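# Fit the orange-ringed plate onto the block's pin

## Task

Set the orange-ringed plate down flat on the block so that it sits over the post and the block's pin passes through the plate's pin hole, which is the one of its five small holes that differs from the other four. The plate must stay seated without the robot holding it. Finish by releasing it and moving the grippers away.

## Robot and tools

Robot: two arms, left_arm and right_arm, each ending in a two-finger parallel gripper. The fingers extend along the gripper's own +z axis and spread apart along its y axis. The reported end_effector_position is the spot between the finger pads when closed, roughly 2 cm short of the fingertips. Closing the fingers pushes the tips about 10 mm further along +z.

Scene frame: the printed state line gives, per arm, the gripper position in metres, its orientation as a wxyz quaternion, and linear (m/s) and angular (rad/s) velocities. Origin is on the table surface midway between the arms. +z is up, +x reaches out over the table, and left_arm sits toward +y. The names left and right do not refer to image sides. Printed positions can be slightly wrong, more so when an arm is stretched far.

The 14-number row: every motion command is a single list of 14 numbers covering both arms, even when only one arm moves. Order: dx, dy, dz, rx, ry, rz, opening for left_arm, then the same seven for right_arm. Each is in [-1, 1]. The first six are an offset, not a pose, expressed in that gripper's own axes, and measured from the gripper's pose in the most recent result that reported it (or from where it is at the start, if no result in this scene has shown it yet, and for any second or later call within one reply). Scale: 1.0 equals 0.6 m for dx, dy, dz and 180 degrees for the rotation; rx, ry, rz together form one rotation vector. Opening is absolute, not an offset: +1 is fully open (0.084 m), -1 is closed. Zero offsets are not a pause; they pull the arm back to the reference pose. To keep an arm still, send the offset that returns it to where you want it in a reply's first call and zeros afterward, always with the opening it should keep.

execute_actions: argument actions is a list holding zero or one item. Empty list: just report the current state. {"rows": [...], "steps": n}: up to 15 rows, n from 1 to 15 (default 15), each step being 1/30 s; each row is a target offset from the same reference pose (not from the previous row), and the last row repeats if rows run out. {"steps": n} without rows: a wait of up to 300 steps counted from the previous result, including your reply time. Optional pictures (boolean) controls whether camera images are returned; by default they are. A rejected call sends nothing.

move: target is one 14-number row as above; speed is the top path speed in m/s, 0.002 to 0.5, default 0.25, with turning capped at twice that value in rad/s. Each gripper follows a straight line toward its target, all finishing together, lasting 0.5 to 10 s (cut off at 10 s). Openings are applied at the start. Paths ignore obstacles and the other arm; grippers may lag, drift off the line or overshoot speed, especially near full reach. Faster contact and targets set deeper past the contact press harder. The result includes a move: line with the outcome (done, off_target, moving, held, fault) and which limits acted, plus each gripper's distance to its target. limits=paced means the pose was clipped; limits=held means a safety check blocked some steps, after which the arm may jump faster than the speed.

wait: seconds from 0 to 10; nothing new is sent. zoom_image: camera (cam_head_left, cam_head_right, cam_left_wrist, cam_right_wrist, all 672x504) and region [x0, y0, x1, y1] in pixels from the top-left, at most 504 by 504. finished_scene: pass the current scene's number; it grades the scene and cannot be reversed.

Control details: each step, the commanded pose is clamped to within 70 mm and 16 degrees of the measured pose, then solved by damped IK favouring position over orientation. After an action ends, an arm continues only to its last clamped pose, so long reaches need several calls; check the Hand target line and the reported pose. A pose unreachable line and HELD marks mean a clearance check altered or blocked commands for that arm. The simulation keeps running while you think and write.

Gripping: grip_measured is the actual finger opening on the same scale. To hold something, command an opening well below grip_measured; the lower, the tighter (about 24 N per pad max). Fast closing can squeeze harder. Re-sending grip_measured still grips lightly on parts under about 6 cm.

Avoid: knocking anything off the table, dropping or slamming parts, hard pushes, and arm-to-arm collisions. Joint load limits (N m): waist and shoulder 44.5, elbow and forearm roll 26.7, wrist pitch and wrist roll 17.8; exceeding one triggers a torque fault that backs the joint off and freezes the arm for 10 s. Holding loads heats motors: a MOTOR HOT warning appears at 65 °C, and at 80 °C the arm is braked until cool (OVER-TEMPERATURE FAULT). Occasional external tugs on held parts or pushes on loose objects can happen. Joint ranges (rad): waist ±6.283, shoulder -2.059 to 2.094, elbow -3.927 to 0.192, forearm roll ±6.283, wrist pitch -1.693 to 3.142, wrist roll ±6.283.

Each tool is called after "Emit:" as a command line: name --argument value for each argument, lists and objects as JSON in quotes; but a table of rows of numbers goes row by row, as --pt "numbers of a row", without its own name.

## Session

Emit:
execute_actions --actions '[]'

Scene clock: 0.00 s of 5100.00 s.
left_arm: end_effector_position=(+0.2697, +0.1118, +0.2510) grip_measured=+1.00 end_effector_quat_wxyz=(-0.346, +0.479, +0.778, +0.214) end_effector_velocity=(+0.001, +0.000, +0.000) end_effector_angular_velocity=(-0.000, -0.002, +0.001) | right_arm: end_effector_position=(+0.0602, -0.5967, +0.3296) grip_measured=+1.00 end_effector_quat_wxyz=(+0.714, -0.577, +0.391, +0.066) end_effector_velocity=(+0.001, -0.000, +0.000) end_effector_angular_velocity=(-0.001, -0.003, -0.002)
Joint positions: left_arm=[-0.769  0.388 -1.634  0.173  2.067 -2.924  0.084] | right_arm=[-1.808  0.077 -0.981  0.348  2.474 -0.61   0.084]
Joint velocities: left_arm=[ 0.001 -0.    -0.     0.001 -0.001 -0.001  0.   ] | right_arm=[ 0.     0.    -0.     0.003  0.001 -0.    -0.   ]
Hand target (left_arm): +0.270, +0.112, +0.251; -0.346, +0.479, +0.778, +0.214
Hand target (right_arm): +0.060, -0.597, +0.330; +0.714, -0.577, +0.391, +0.066

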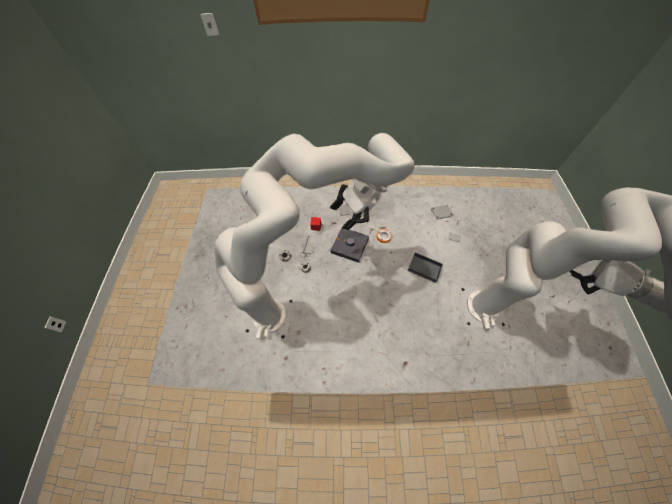

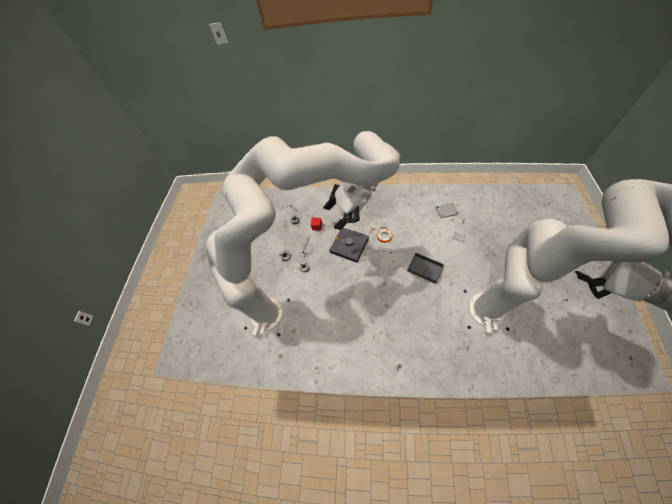

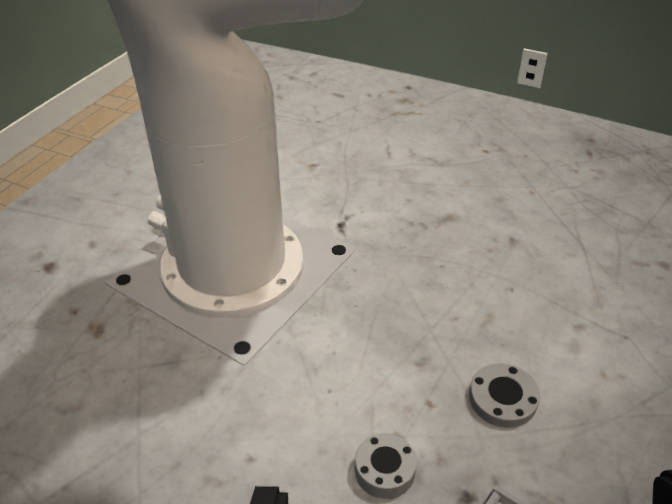

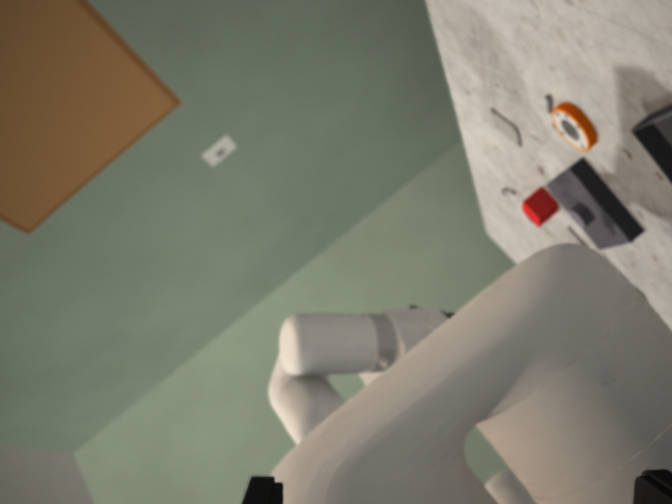

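Emit:
zoom_image --camera "cam_head_left" --region '[260, 180, 480, 345]'

Emit:
zoom_image --camera "cam_head_right" --region '[260, 180, 480, 345]'

Region (260, 180, 480, 345) of cam_head_left's 672x504 image, scaled by 2.291, with more detail than that image has; it fills the top 378 rows of this view, and the rest is white.

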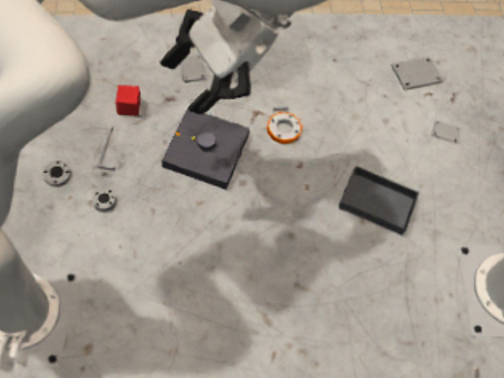

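Region (260, 180, 480, 345) of cam_head_right's 672x504 image, scaled by 2.291, with more detail than that image has; it fills the top 378 rows of this view, and the rest is white.

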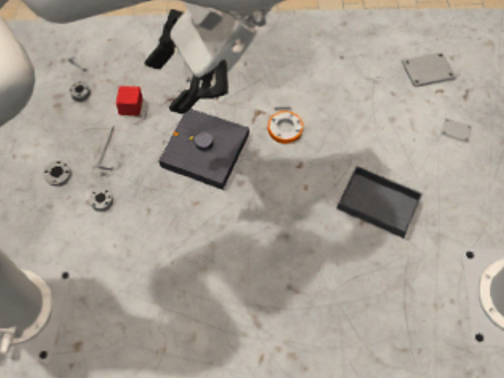

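Emit:
move --target '[-0.1307, -0.032, -0.2673, 0, -0.2667, 0, 1, 0, 0, 0, 0, 0, 0, 1]' --speed 0.25

Scene clock: 17.73 s of 5100.00 s.
left_arm: end_effector_position=(+0.3296, -0.0499, +0.2997) grip_measured=+1.00 end_effector_quat_wxyz=(+0.001, +0.525, +0.851, +0.002) end_effector_velocity=(+0.000, -0.002, +0.001) end_effector_angular_velocity=(-0.011, -0.005, -0.000) | right_arm: end_effector_position=(+0.0602, -0.5967, +0.3296) grip_measured=+1.00 end_effector_quat_wxyz=(+0.714, -0.577, +0.391, +0.066) end_effector_velocity=(+0.000, -0.000, +0.000) end_effector_angular_velocity=(-0.000, -0.002, -0.001)
Joint positions: left_arm=[-0.788  0.215 -1.613  0.005  1.399 -2.957  0.084] | right_arm=[-1.808  0.077 -0.981  0.348  2.474 -0.61   0.084]
Joint velocities: left_arm=[-0.001 -0.004  0.004 -0.002 -0.012 -0.     0.   ] | right_arm=[ 0.    -0.    -0.     0.002  0.001 -0.     0.   ]
Hand target (left_arm): +0.330, -0.050, +0.300; +0.001, +0.525, +0.851, +0.002
Hand target (right_arm): +0.060, -0.597, +0.330; +0.714, -0.577, +0.391, +0.066
Off the commanded pose (left_arm): 0.000 m, 0 deg.
Off the commanded pose (right_arm): 0.000 m, 0 deg.
After step 90, 12.60 s passed at rest.
move: done

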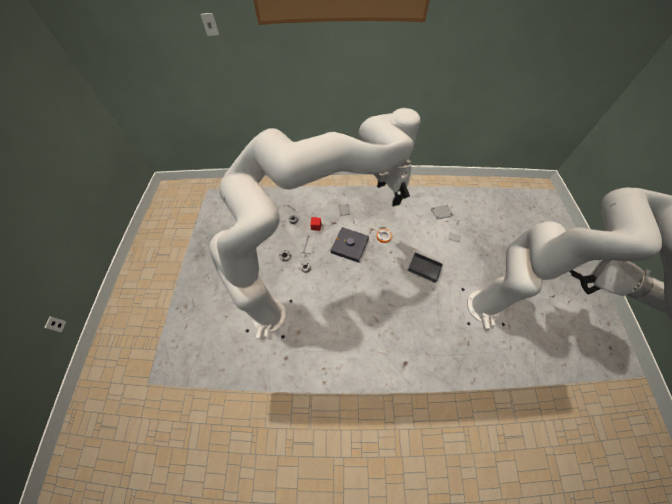

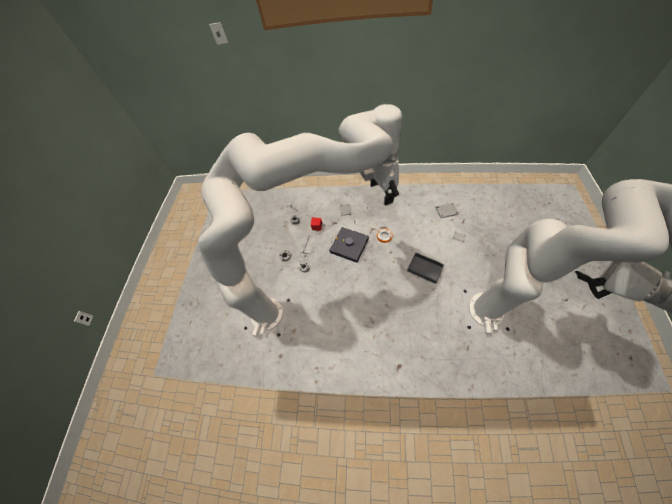

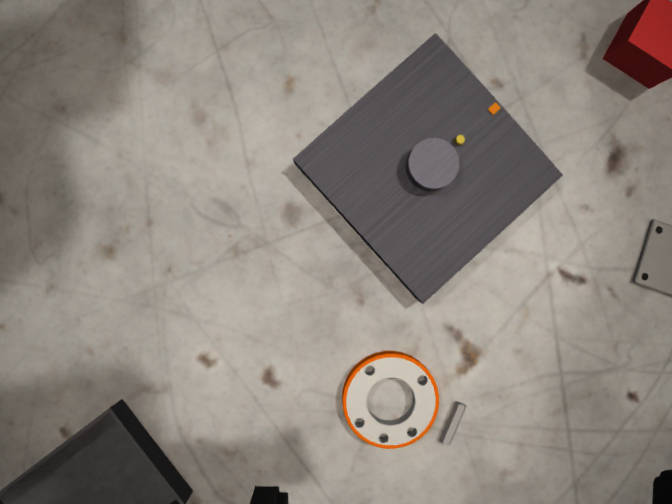

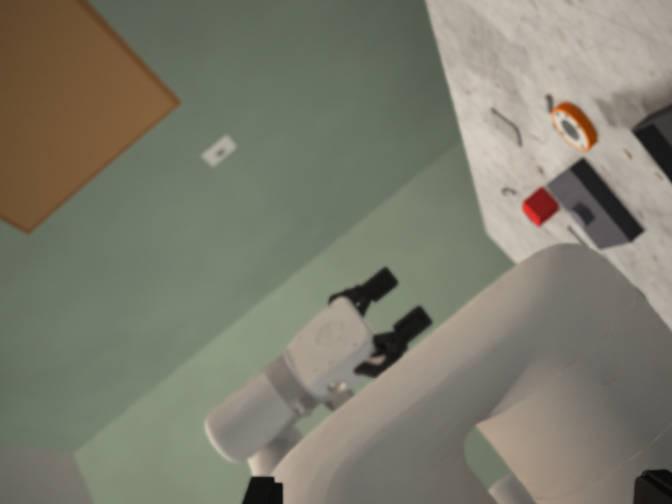

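Emit:
zoom_image --camera "cam_left_wrist" --region '[280, 300, 520, 480]'

Emit:
zoom_image --camera "cam_left_wrist" --region '[280, 20, 580, 310]'

Region (280, 300, 520, 480) of cam_left_wrist's 672x504 image, scaled by 2.100, with more detail than that image has; it fills the top 378 rows of this view, and the rest is white.

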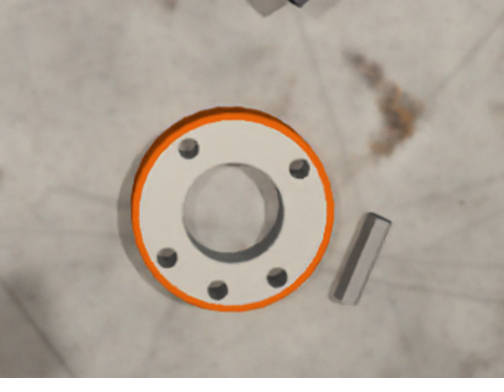

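Region (280, 20, 580, 310) of cam_left_wrist's 672x504 image, scaled by 1.680, with more detail than that image has; it fills the top 487 rows of this view, and the rest is white.

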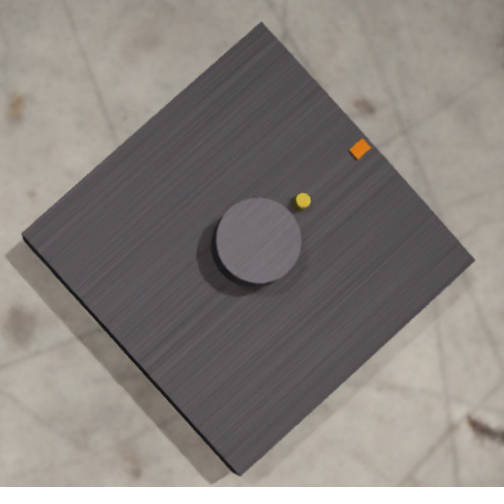

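Emit:
move --target '[-0.0565, 0.0087, 0.30, 0, 0, 0.8333, 1, 0, 0, 0, 0, 0, 0, 1]' --speed 0.4

Scene clock: 59.43 s of 5100.00 s.
left_arm: end_effector_position=(+0.3505, -0.0774, +0.1201) grip_measured=+1.00 end_effector_quat_wxyz=(-0.002, +0.958, -0.287, +0.002) end_effector_velocity=(-0.001, +0.001, -0.002) end_effector_angular_velocity=(+0.002, +0.003, -0.009) | right_arm: end_effector_position=(+0.0602, -0.5967, +0.3296) grip_measured=+1.00 end_effector_quat_wxyz=(+0.714, -0.577, +0.391, +0.066) end_effector_velocity=(-0.000, +0.000, -0.000) end_effector_angular_velocity=(-0.000, +0.001, +0.001)
Joint positions: left_arm=[-0.787  0.447 -1.42   0.006  0.972 -0.343  0.084] | right_arm=[-1.808  0.077 -0.981  0.348  2.474 -0.61   0.084]
Joint velocities: left_arm=[ 0.     0.002  0.003 -0.001 -0.001  0.01  -0.   ] | right_arm=[ 0.001 -0.    -0.    -0.001 -0.     0.     0.   ]
Hand target (left_arm): +0.350, -0.077, +0.120; -0.002, +0.958, -0.287, +0.001
Hand target (right_arm): +0.060, -0.597, +0.330; +0.714, -0.577, +0.391, +0.066
Off the commanded pose (left_arm): 0.000 m, 0 deg.
Off the commanded pose (right_arm): 0.000 m, 0 deg.
After step 90, 34.90 s passed at rest.
move: done

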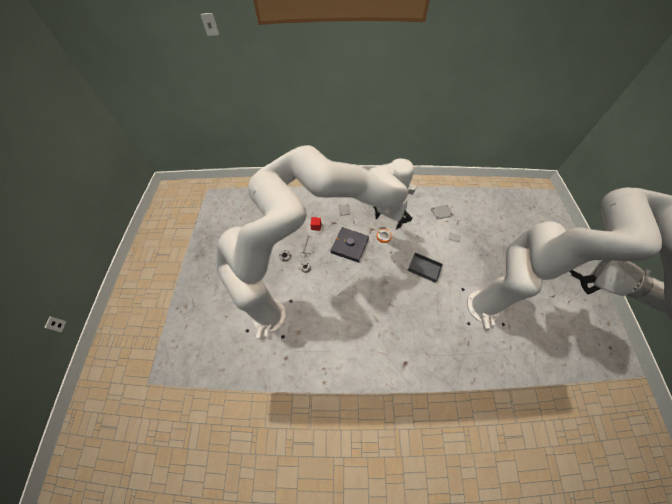

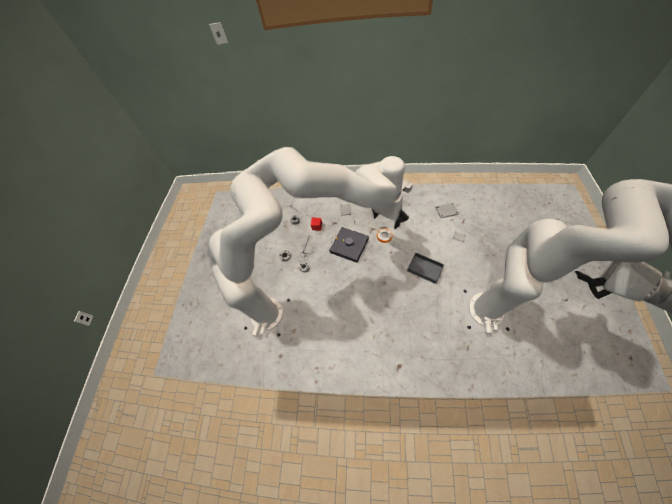

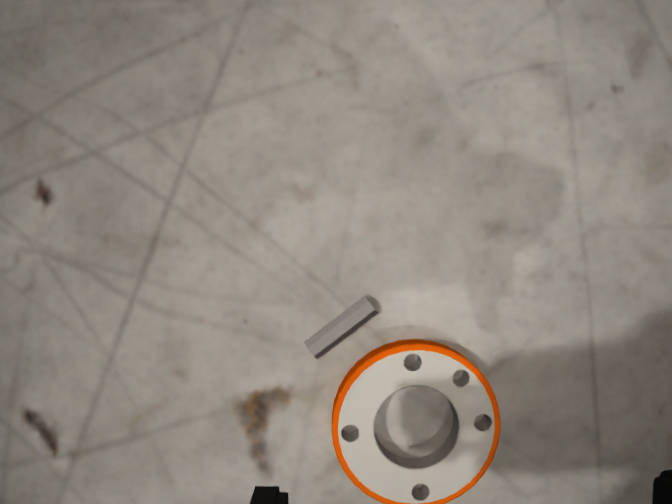

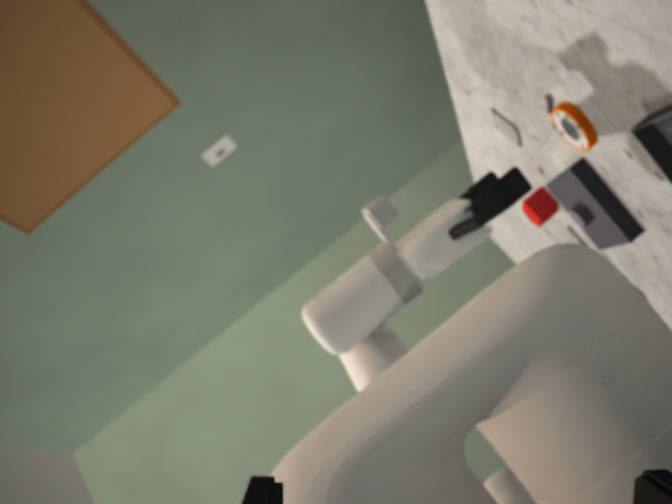

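Emit:
zoom_image --camera "cam_left_wrist" --region '[300, 320, 520, 504]'

Emit:
zoom_image --camera "cam_right_wrist" --region '[440, 60, 672, 260]'

Region (300, 320, 520, 504) of cam_left_wrist's 672x504 image, scaled by 2.291, with more detail than that image has; it fills the top 422 rows of this view, and the rest is white.

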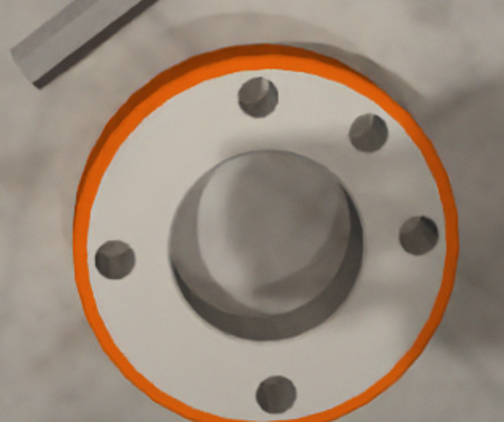

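Region (440, 60, 672, 260) of cam_right_wrist's 672x504 image, scaled by 2.172, with more detail than that image has; it fills the top 434 rows of this view, and the rest is white.

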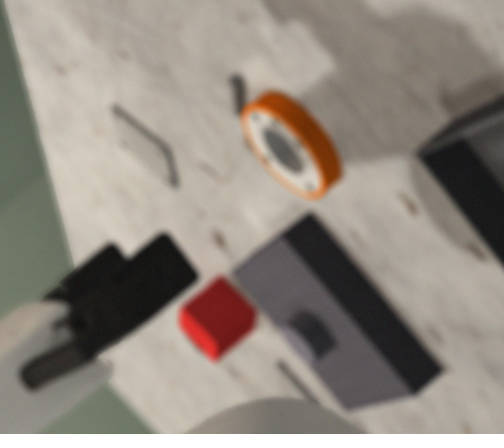

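Emit:
move --target '[-0.002, 0, 0.17, 0, 0, 0, 1, 0, 0, 0, 0, 0, 0, 1]' --speed 0.1

Scene clock: 74.77 s of 5100.00 s.
left_arm: end_effector_position=(+0.3503, -0.0768, +0.0189) grip_measured=+1.00 end_effector_quat_wxyz=(-0.002, +0.958, -0.287, +0.002) end_effector_velocity=(-0.001, +0.002, -0.004) end_effector_angular_velocity=(+0.005, +0.004, +0.000) | right_arm: end_effector_position=(+0.0602, -0.5967, +0.3296) grip_measured=+1.00 end_effector_quat_wxyz=(+0.714, -0.577, +0.391, +0.066) end_effector_velocity=(+0.000, +0.000, -0.000) end_effector_angular_velocity=(+0.001, +0.001, +0.003)
Joint positions: left_arm=[-0.787  0.613 -1.36   0.008  0.746 -0.344  0.084] | right_arm=[-1.808  0.077 -0.981  0.348  2.474 -0.61   0.084]
Joint velocities: left_arm=[ 0.     0.006  0.004 -0.    -0.004  0.    -0.   ] | right_arm=[ 0.002  0.     0.    -0.001  0.     0.    -0.   ]
Hand target (left_arm): +0.350, -0.076, +0.018; -0.002, +0.958, -0.287, +0.002
Hand target (right_arm): +0.060, -0.597, +0.330; +0.714, -0.577, +0.391, +0.066
Off the commanded pose (left_arm): 0.001 m, 0 deg.
Off the commanded pose (right_arm): 0.000 m, 0 deg.
After step 90, 10.93 s passed at rest.
move: done

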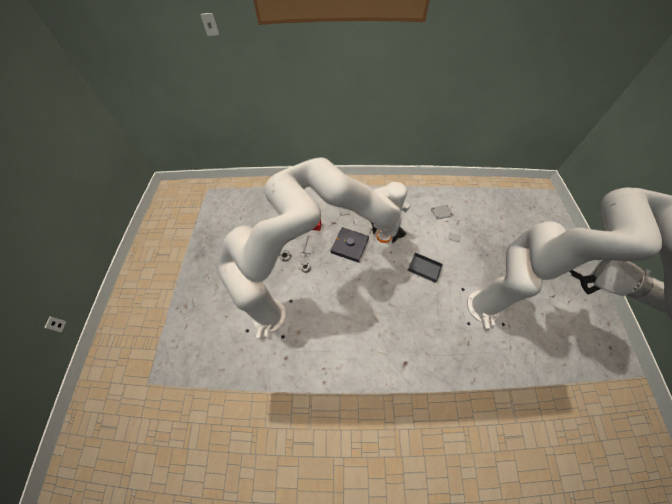

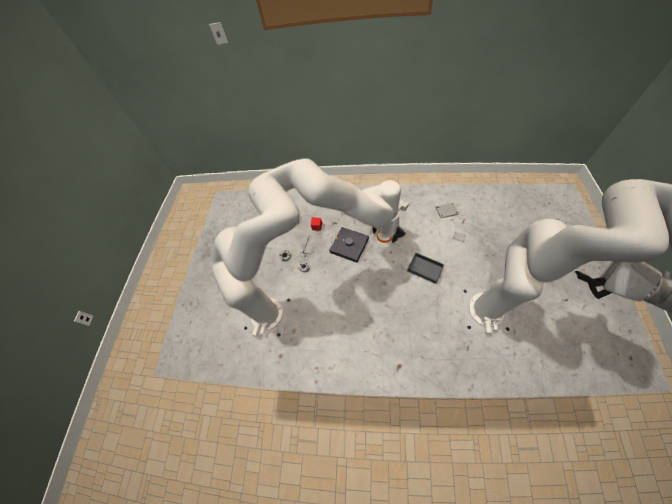

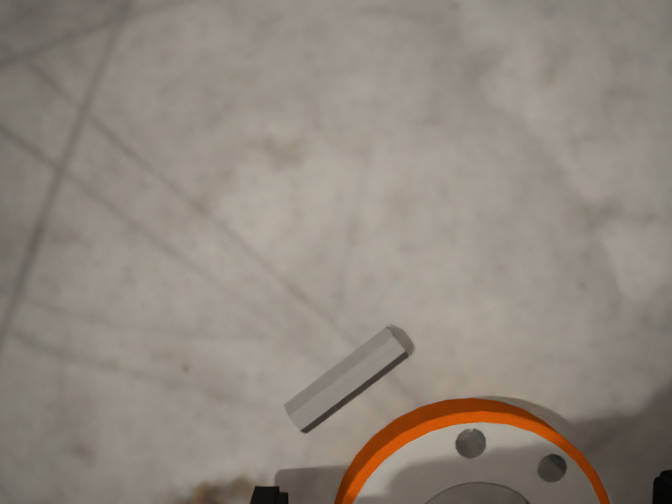

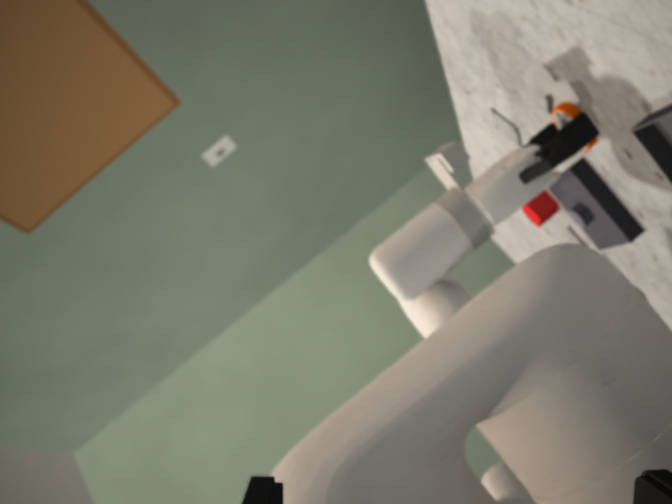

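Emit:
move --target '[-0.001, 0, 0.0015, 0, 0, 0, 0.1, 0, 0, 0, 0, 0, 0, 1]' --speed 0.05

Scene clock: 79.53 s of 5100.00 s.
left_arm: end_effector_position=(+0.3500, -0.0766, +0.0182) grip_measured=+0.45 end_effector_quat_wxyz=(-0.001, +0.958, -0.287, +0.002) end_effector_velocity=(-0.000, +0.000, -0.001) end_effector_angular_velocity=(+0.001, +0.001, -0.000) | right_arm: end_effector_position=(+0.0602, -0.5967, +0.3296) grip_measured=+1.00 end_effector_quat_wxyz=(+0.714, -0.577, +0.391, +0.066) end_effector_velocity=(+0.000, +0.000, -0.000) end_effector_angular_velocity=(+0.001, +0.001, +0.002)
Joint positions: left_arm=[-0.787  0.613 -1.358  0.008  0.742 -0.345  0.063] | right_arm=[-1.808  0.077 -0.981  0.348  2.474 -0.61   0.084]
Joint velocities: left_arm=[-0.     0.001  0.001 -0.    -0.     0.     0.   ] | right_arm=[ 0.001  0.     0.    -0.001  0.     0.     0.   ]
Hand target (left_arm): +0.350, -0.076, +0.018; -0.002, +0.958, -0.287, +0.002
Hand target (right_arm): +0.060, -0.597, +0.330; +0.714, -0.577, +0.391, +0.066
Off the commanded pose (left_arm): 0.000 m, 0 deg.
Off the commanded pose (right_arm): 0.000 m, 0 deg.
After step 90, 1.07 s passed at rest.
move: done

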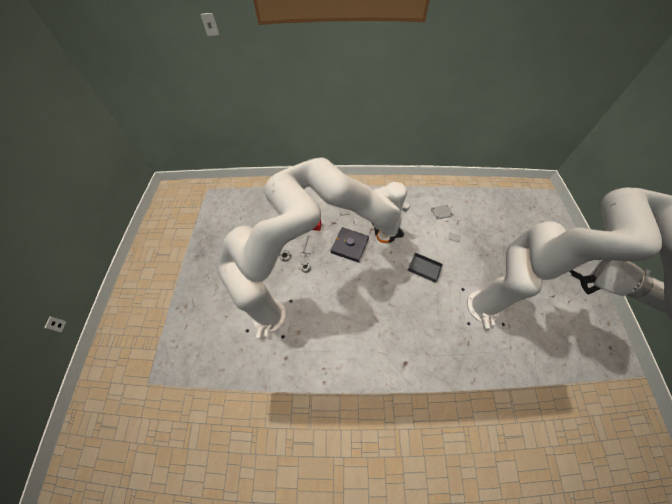

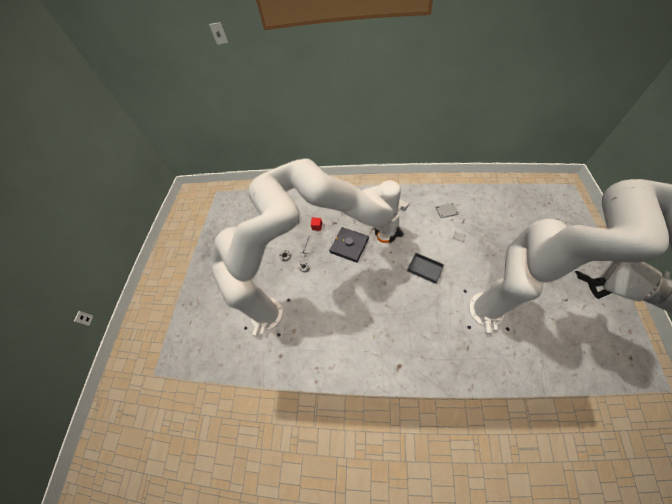

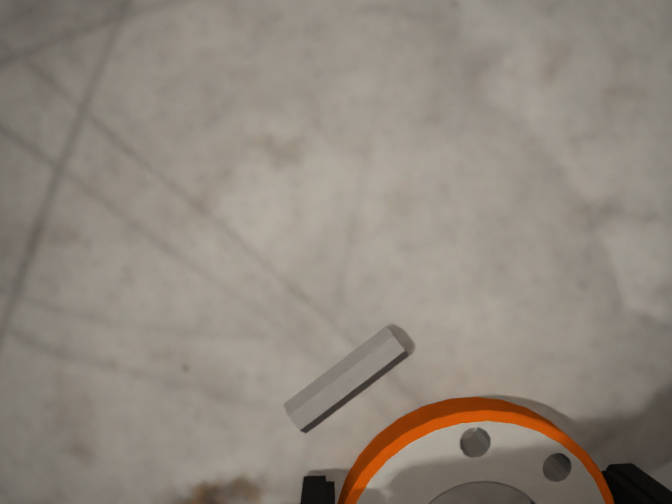

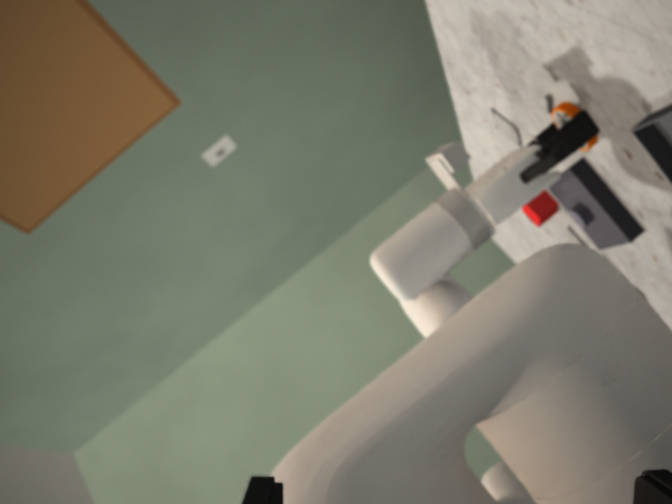

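Emit:
move --target '[0, 0, -0.1, 0, 0, 0, 0.1, 0, 0, 0, 0, 0, 0, 1]' --speed 0.15

Scene clock: 85.80 s of 5100.00 s.
left_arm: end_effector_position=(+0.3493, -0.0762, +0.0772) grip_measured=+0.45 end_effector_quat_wxyz=(-0.002, +0.958, -0.287, +0.002) end_effector_velocity=(+0.001, -0.002, +0.006) end_effector_angular_velocity=(-0.007, -0.005, +0.000) | right_arm: end_effector_position=(+0.0602, -0.5967, +0.3296) grip_measured=+1.00 end_effector_quat_wxyz=(+0.714, -0.577, +0.391, +0.066) end_effector_velocity=(-0.000, +0.000, -0.000) end_effector_angular_velocity=(+0.001, +0.001, +0.002)
Joint positions: left_arm=[-0.788  0.505 -1.376  0.007  0.87  -0.344  0.063] | right_arm=[-1.808  0.077 -0.981  0.348  2.474 -0.61   0.084]
Joint velocities: left_arm=[-0.    -0.007 -0.006 -0.001  0.005 -0.    -0.   ] | right_arm=[ 0.001  0.    -0.    -0.002  0.     0.     0.   ]
Hand target (left_arm): +0.350, -0.077, +0.078; -0.001, +0.958, -0.287, +0.002
Hand target (right_arm): +0.060, -0.597, +0.330; +0.714, -0.577, +0.391, +0.066
Off the commanded pose (left_arm): 0.001 m, 0 deg.
Off the commanded pose (right_arm): 0.000 m, 0 deg.
After step 90, 2.43 s passed at rest.
move: done

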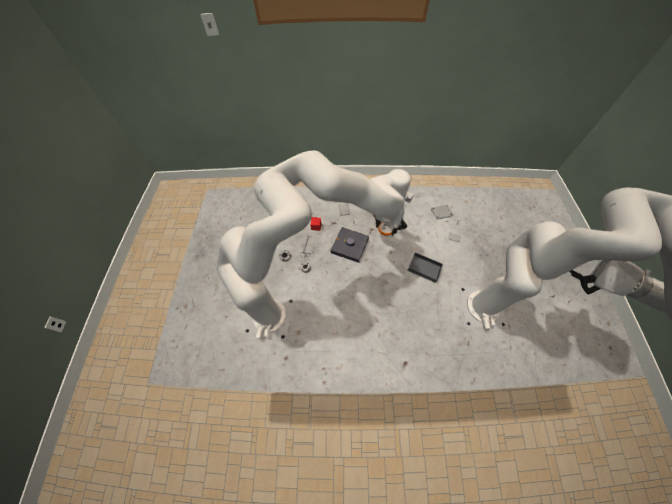

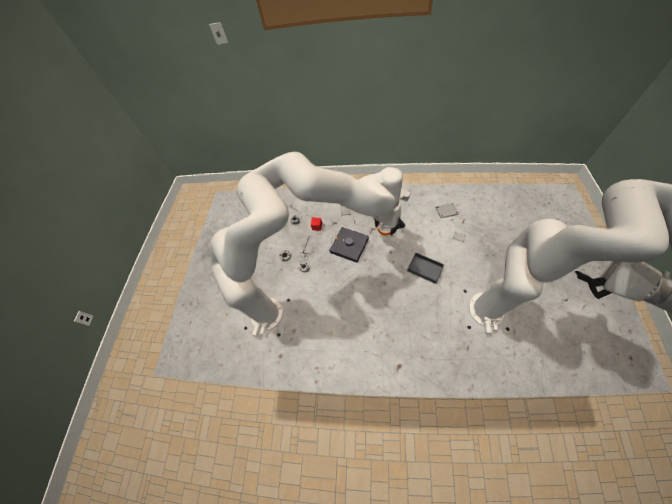

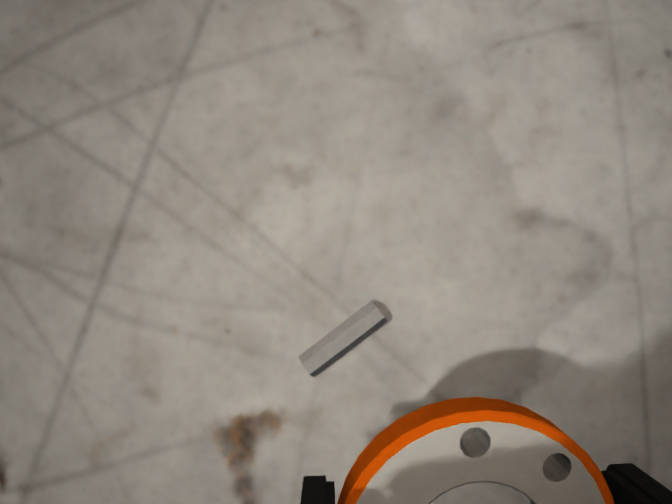

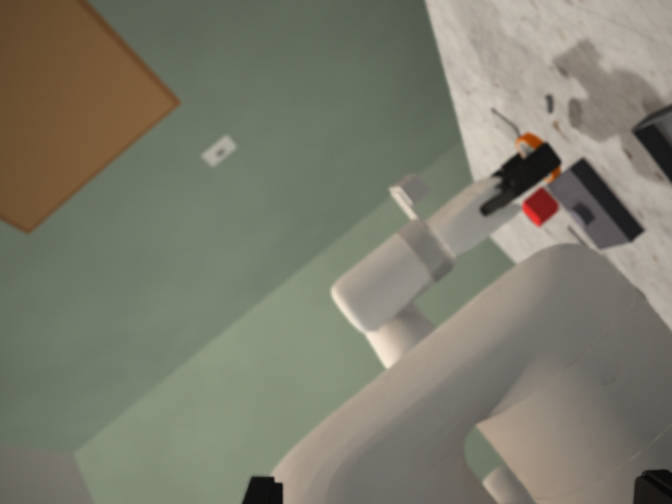

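Emit:
move --target '[-0.083, -0.133, -0.038, 0, 0, -0.7944, 0.1, 0, 0, 0, 0, 0, 0, 1]' --speed 0.4

Scene clock: 96.00 s of 5100.00 s.
left_arm: end_effector_position=(+0.3510, +0.0177, +0.1001) grip_measured=+0.45 end_effector_quat_wxyz=(+0.001, +0.576, +0.817, +0.002) end_effector_velocity=(-0.000, +0.000, +0.000) end_effector_angular_velocity=(+0.002, -0.000, +0.009) | right_arm: end_effector_position=(+0.0602, -0.5967, +0.3296) grip_measured=+1.00 end_effector_quat_wxyz=(+0.714, -0.577, +0.391, +0.066) end_effector_velocity=(-0.000, -0.000, -0.000) end_effector_angular_velocity=(-0.002, +0.001, -0.001)
Joint positions: left_arm=[-0.671  0.253 -1.071  0.007  0.817 -2.723  0.063] | right_arm=[-1.808  0.077 -0.981  0.348  2.474 -0.61   0.084]
Joint velocities: left_arm=[-0.001 -0.001  0.001  0.002  0.001 -0.011 -0.   ] | right_arm=[-0.001  0.    -0.     0.    -0.002 -0.    -0.   ]
Hand target (left_arm): +0.351, +0.018, +0.100; +0.001, +0.576, +0.818, +0.002
Hand target (right_arm): +0.060, -0.597, +0.330; +0.714, -0.577, +0.391, +0.066
Off the commanded pose (left_arm): 0.000 m, 0 deg.
Off the commanded pose (right_arm): 0.000 m, 0 deg.
After step 90, 3.53 s passed at rest.
move: done

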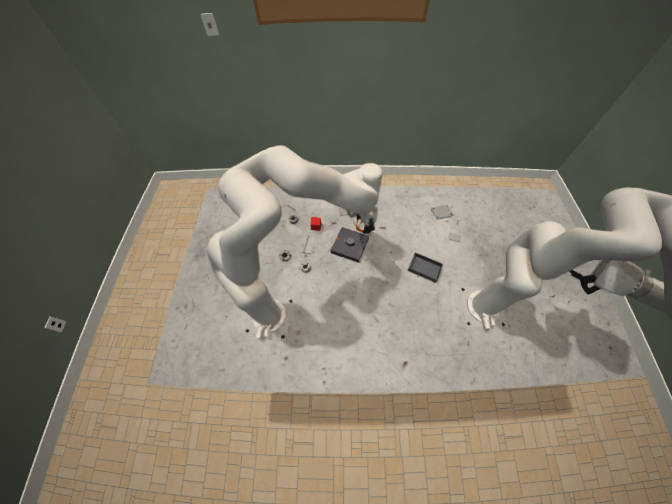

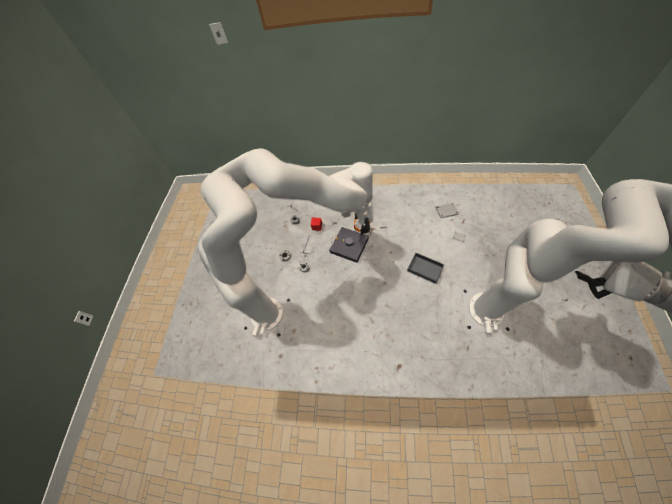

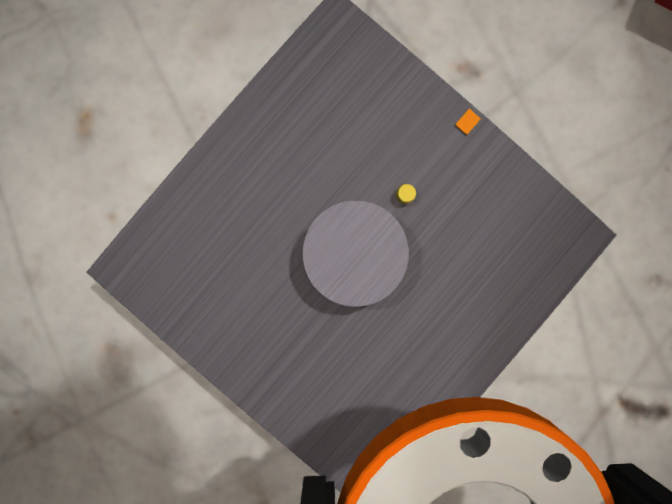

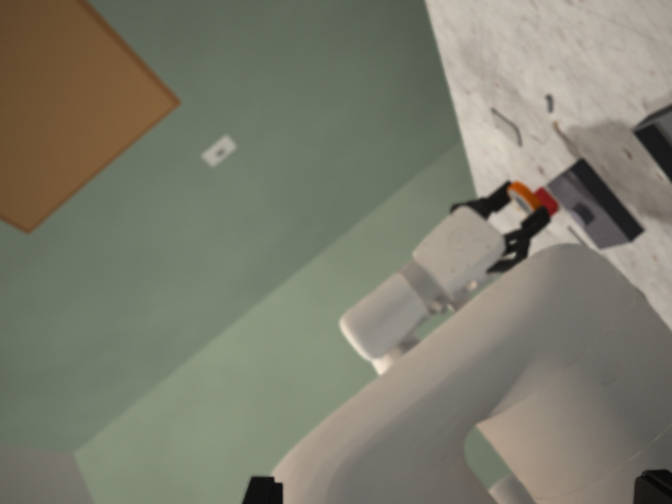

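Emit:
zoom_image --camera "cam_left_wrist" --region '[270, 90, 510, 330]'

Emit:
zoom_image --camera "cam_left_wrist" --region '[300, 384, 660, 504]'

Region (270, 90, 510, 330) of cam_left_wrist's 672x504 image, scaled by 2.100, with more detail than that image has.

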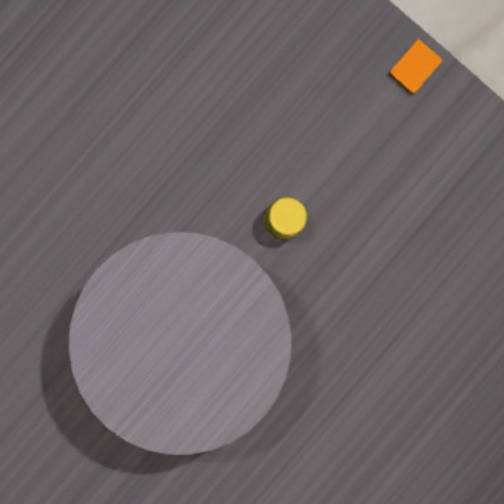

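Region (300, 384, 660, 504) of cam_left_wrist's 672x504 image, scaled by 1.400, with more detail than that image has.

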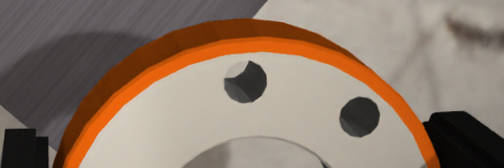

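Emit:
move --target '[0.1113, -0.0458, 0.0417, 0, 0, 0.002, 0.1, 0, 0, 0, 0, 0, 0, 1]' --speed 0.15

Scene clock: 116.20 s of 5100.00 s.
left_arm: end_effector_position=(+0.3031, +0.0708, +0.0752) grip_measured=+0.45 end_effector_quat_wxyz=(+0.001, +0.579, +0.815, +0.002) end_effector_velocity=(-0.004, +0.004, -0.003) end_effector_angular_velocity=(+0.002, +0.003, -0.001) | right_arm: end_effector_position=(+0.0602, -0.5967, +0.3296) grip_measured=+1.00 end_effector_quat_wxyz=(+0.714, -0.577, +0.391, +0.066) end_effector_velocity=(-0.000, +0.000, +0.000) end_effector_angular_velocity=(+0.001, +0.002, +0.003)
Joint positions: left_arm=[-0.666  0.092 -0.768  0.008  0.674 -2.713  0.063] | right_arm=[-1.808  0.077 -0.981  0.348  2.474 -0.61   0.084]
Joint velocities: left_arm=[-0.    -0.006  0.018 -0.001 -0.008  0.001 -0.   ] | right_arm=[ 0.001 -0.    -0.    -0.002  0.001  0.     0.   ]
Hand target (left_arm): +0.303, +0.071, +0.075; +0.001, +0.579, +0.815, +0.002
Hand target (right_arm): +0.060, -0.597, +0.330; +0.714, -0.577, +0.391, +0.066
Off the commanded pose (left_arm): 0.001 m, 0 deg.
Off the commanded pose (right_arm): 0.000 m, 0 deg.
After step 90, 16.27 s passed at rest.
move: done

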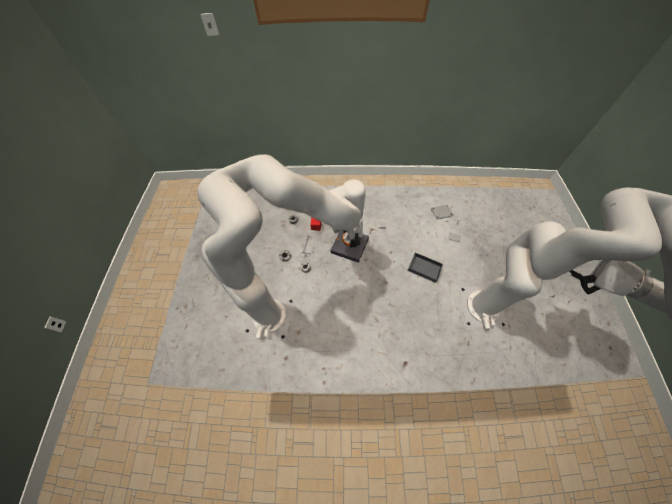

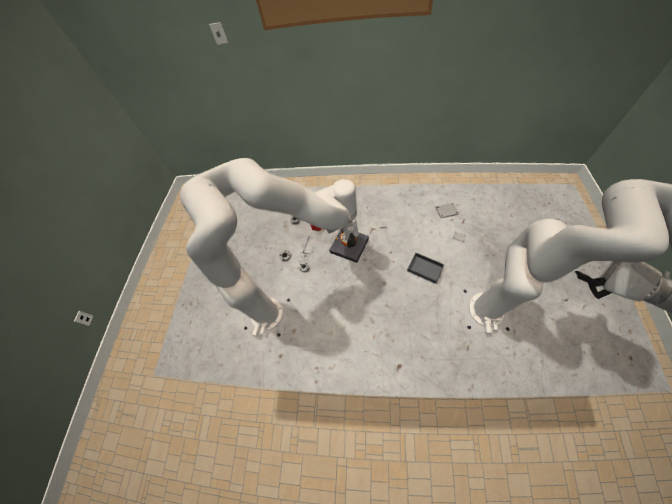

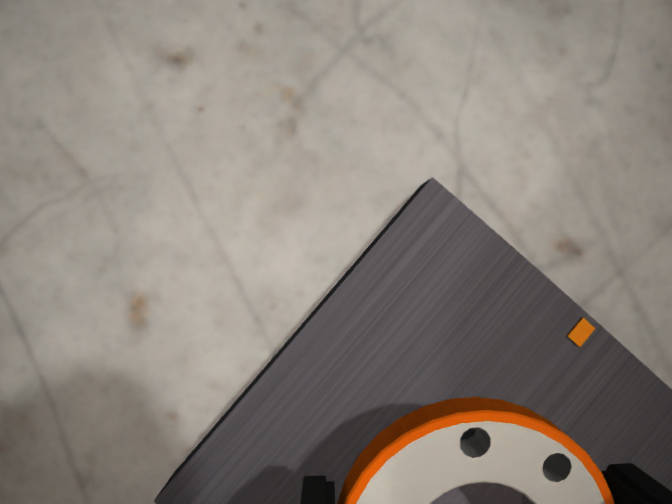

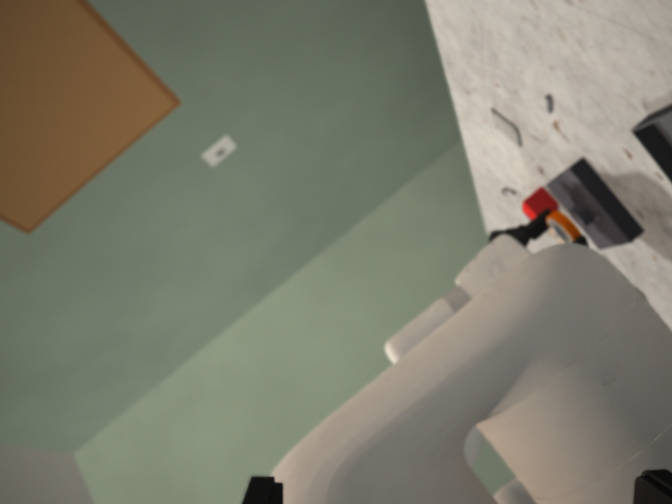

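Emit:
execute_actions --actions '[]'

Emit:
zoom_image --camera "cam_left_wrist" --region '[140, 160, 672, 504]'

Scene clock: 123.13 s of 5100.00 s.
left_arm: end_effector_position=(+0.3026, +0.0713, +0.0749) grip_measured=+0.45 end_effector_quat_wxyz=(+0.001, +0.579, +0.815, +0.002) end_effector_velocity=(-0.000, +0.000, -0.001) end_effector_angular_velocity=(+0.001, +0.000, -0.000) | right_arm: end_effector_position=(+0.0602, -0.5967, +0.3296) grip_measured=+1.00 end_effector_quat_wxyz=(+0.714, -0.577, +0.391, +0.066) end_effector_velocity=(-0.000, -0.000, -0.000) end_effector_angular_velocity=(-0.001, +0.001, -0.001)
Joint positions: left_arm=[-0.666  0.092 -0.766  0.008  0.673 -2.713  0.063] | right_arm=[-1.808  0.077 -0.981  0.348  2.474 -0.61   0.084]
Joint velocities: left_arm=[ 0.     0.001  0.     0.001 -0.    -0.001  0.   ] | right_arm=[-0.002 -0.    -0.    -0.001 -0.001 -0.     0.   ]
Hand target (left_arm): +0.303, +0.071, +0.075; +0.001, +0.579, +0.815, +0.002
Hand target (right_arm): +0.060, -0.597, +0.330; +0.714, -0.577, +0.391, +0.066
Off the commanded pose (left_arm): 0.000 m, 0 deg.
Off the commanded pose (right_arm): 0.000 m, 0 deg.
Steps of this call (steps 1 to 90: nothing new was sent; then 3.93 s passed at rest). Readings (end_effector_position):
1: left_arm (+0.3030, +0.0709, +0.0752) | right_arm (+0.0602, -0.5967, +0.3296)
2: left_arm (+0.3029, +0.0710, +0.0751) | right_arm (+0.0602, -0.5967, +0.3296)
4: left_arm (+0.3028, +0.0712, +0.0750) | right_arm (+0.0602, -0.5967, +0.3296)
8: left_arm (+0.3027, +0.0713, +0.0750) | right_arm (+0.0602, -0.5967, +0.3296)
90: the state above

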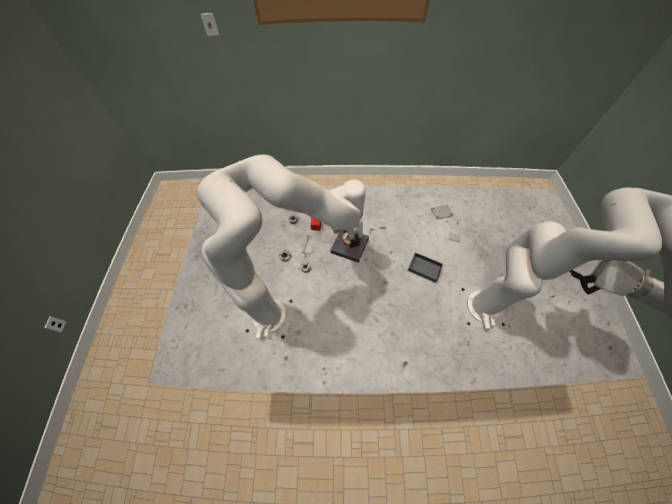

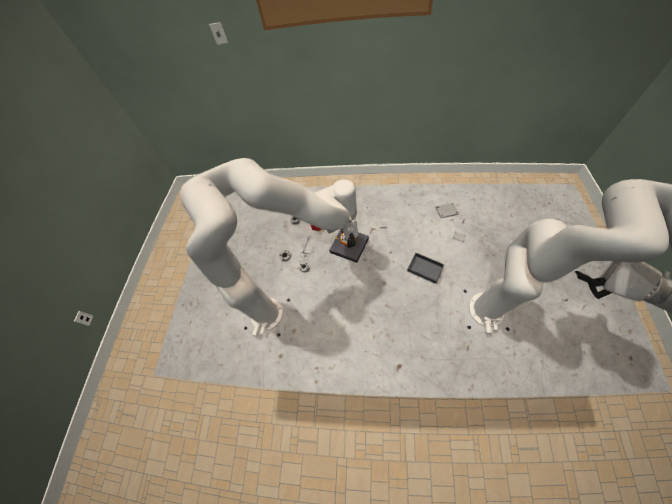

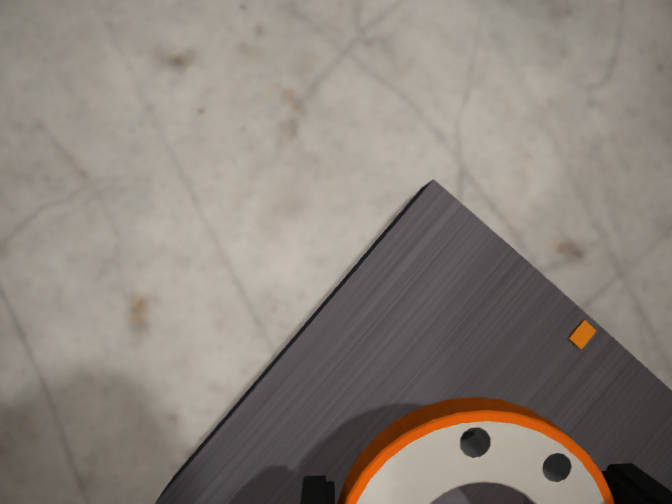

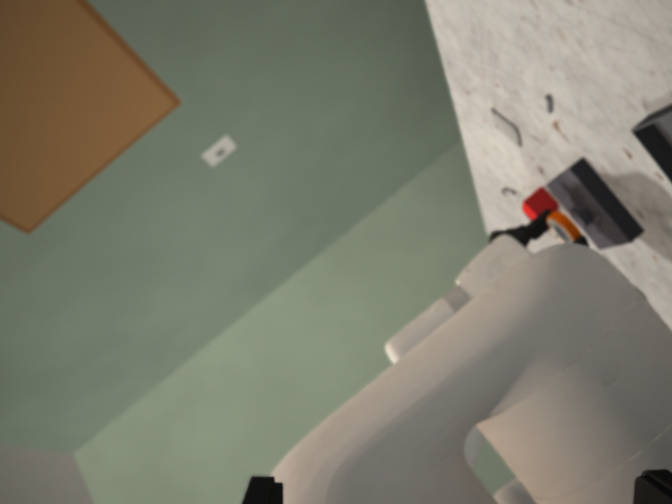

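Region (140, 160, 672, 504) is 532x344 pixels. A region can be at most 504 by 504 pixels.


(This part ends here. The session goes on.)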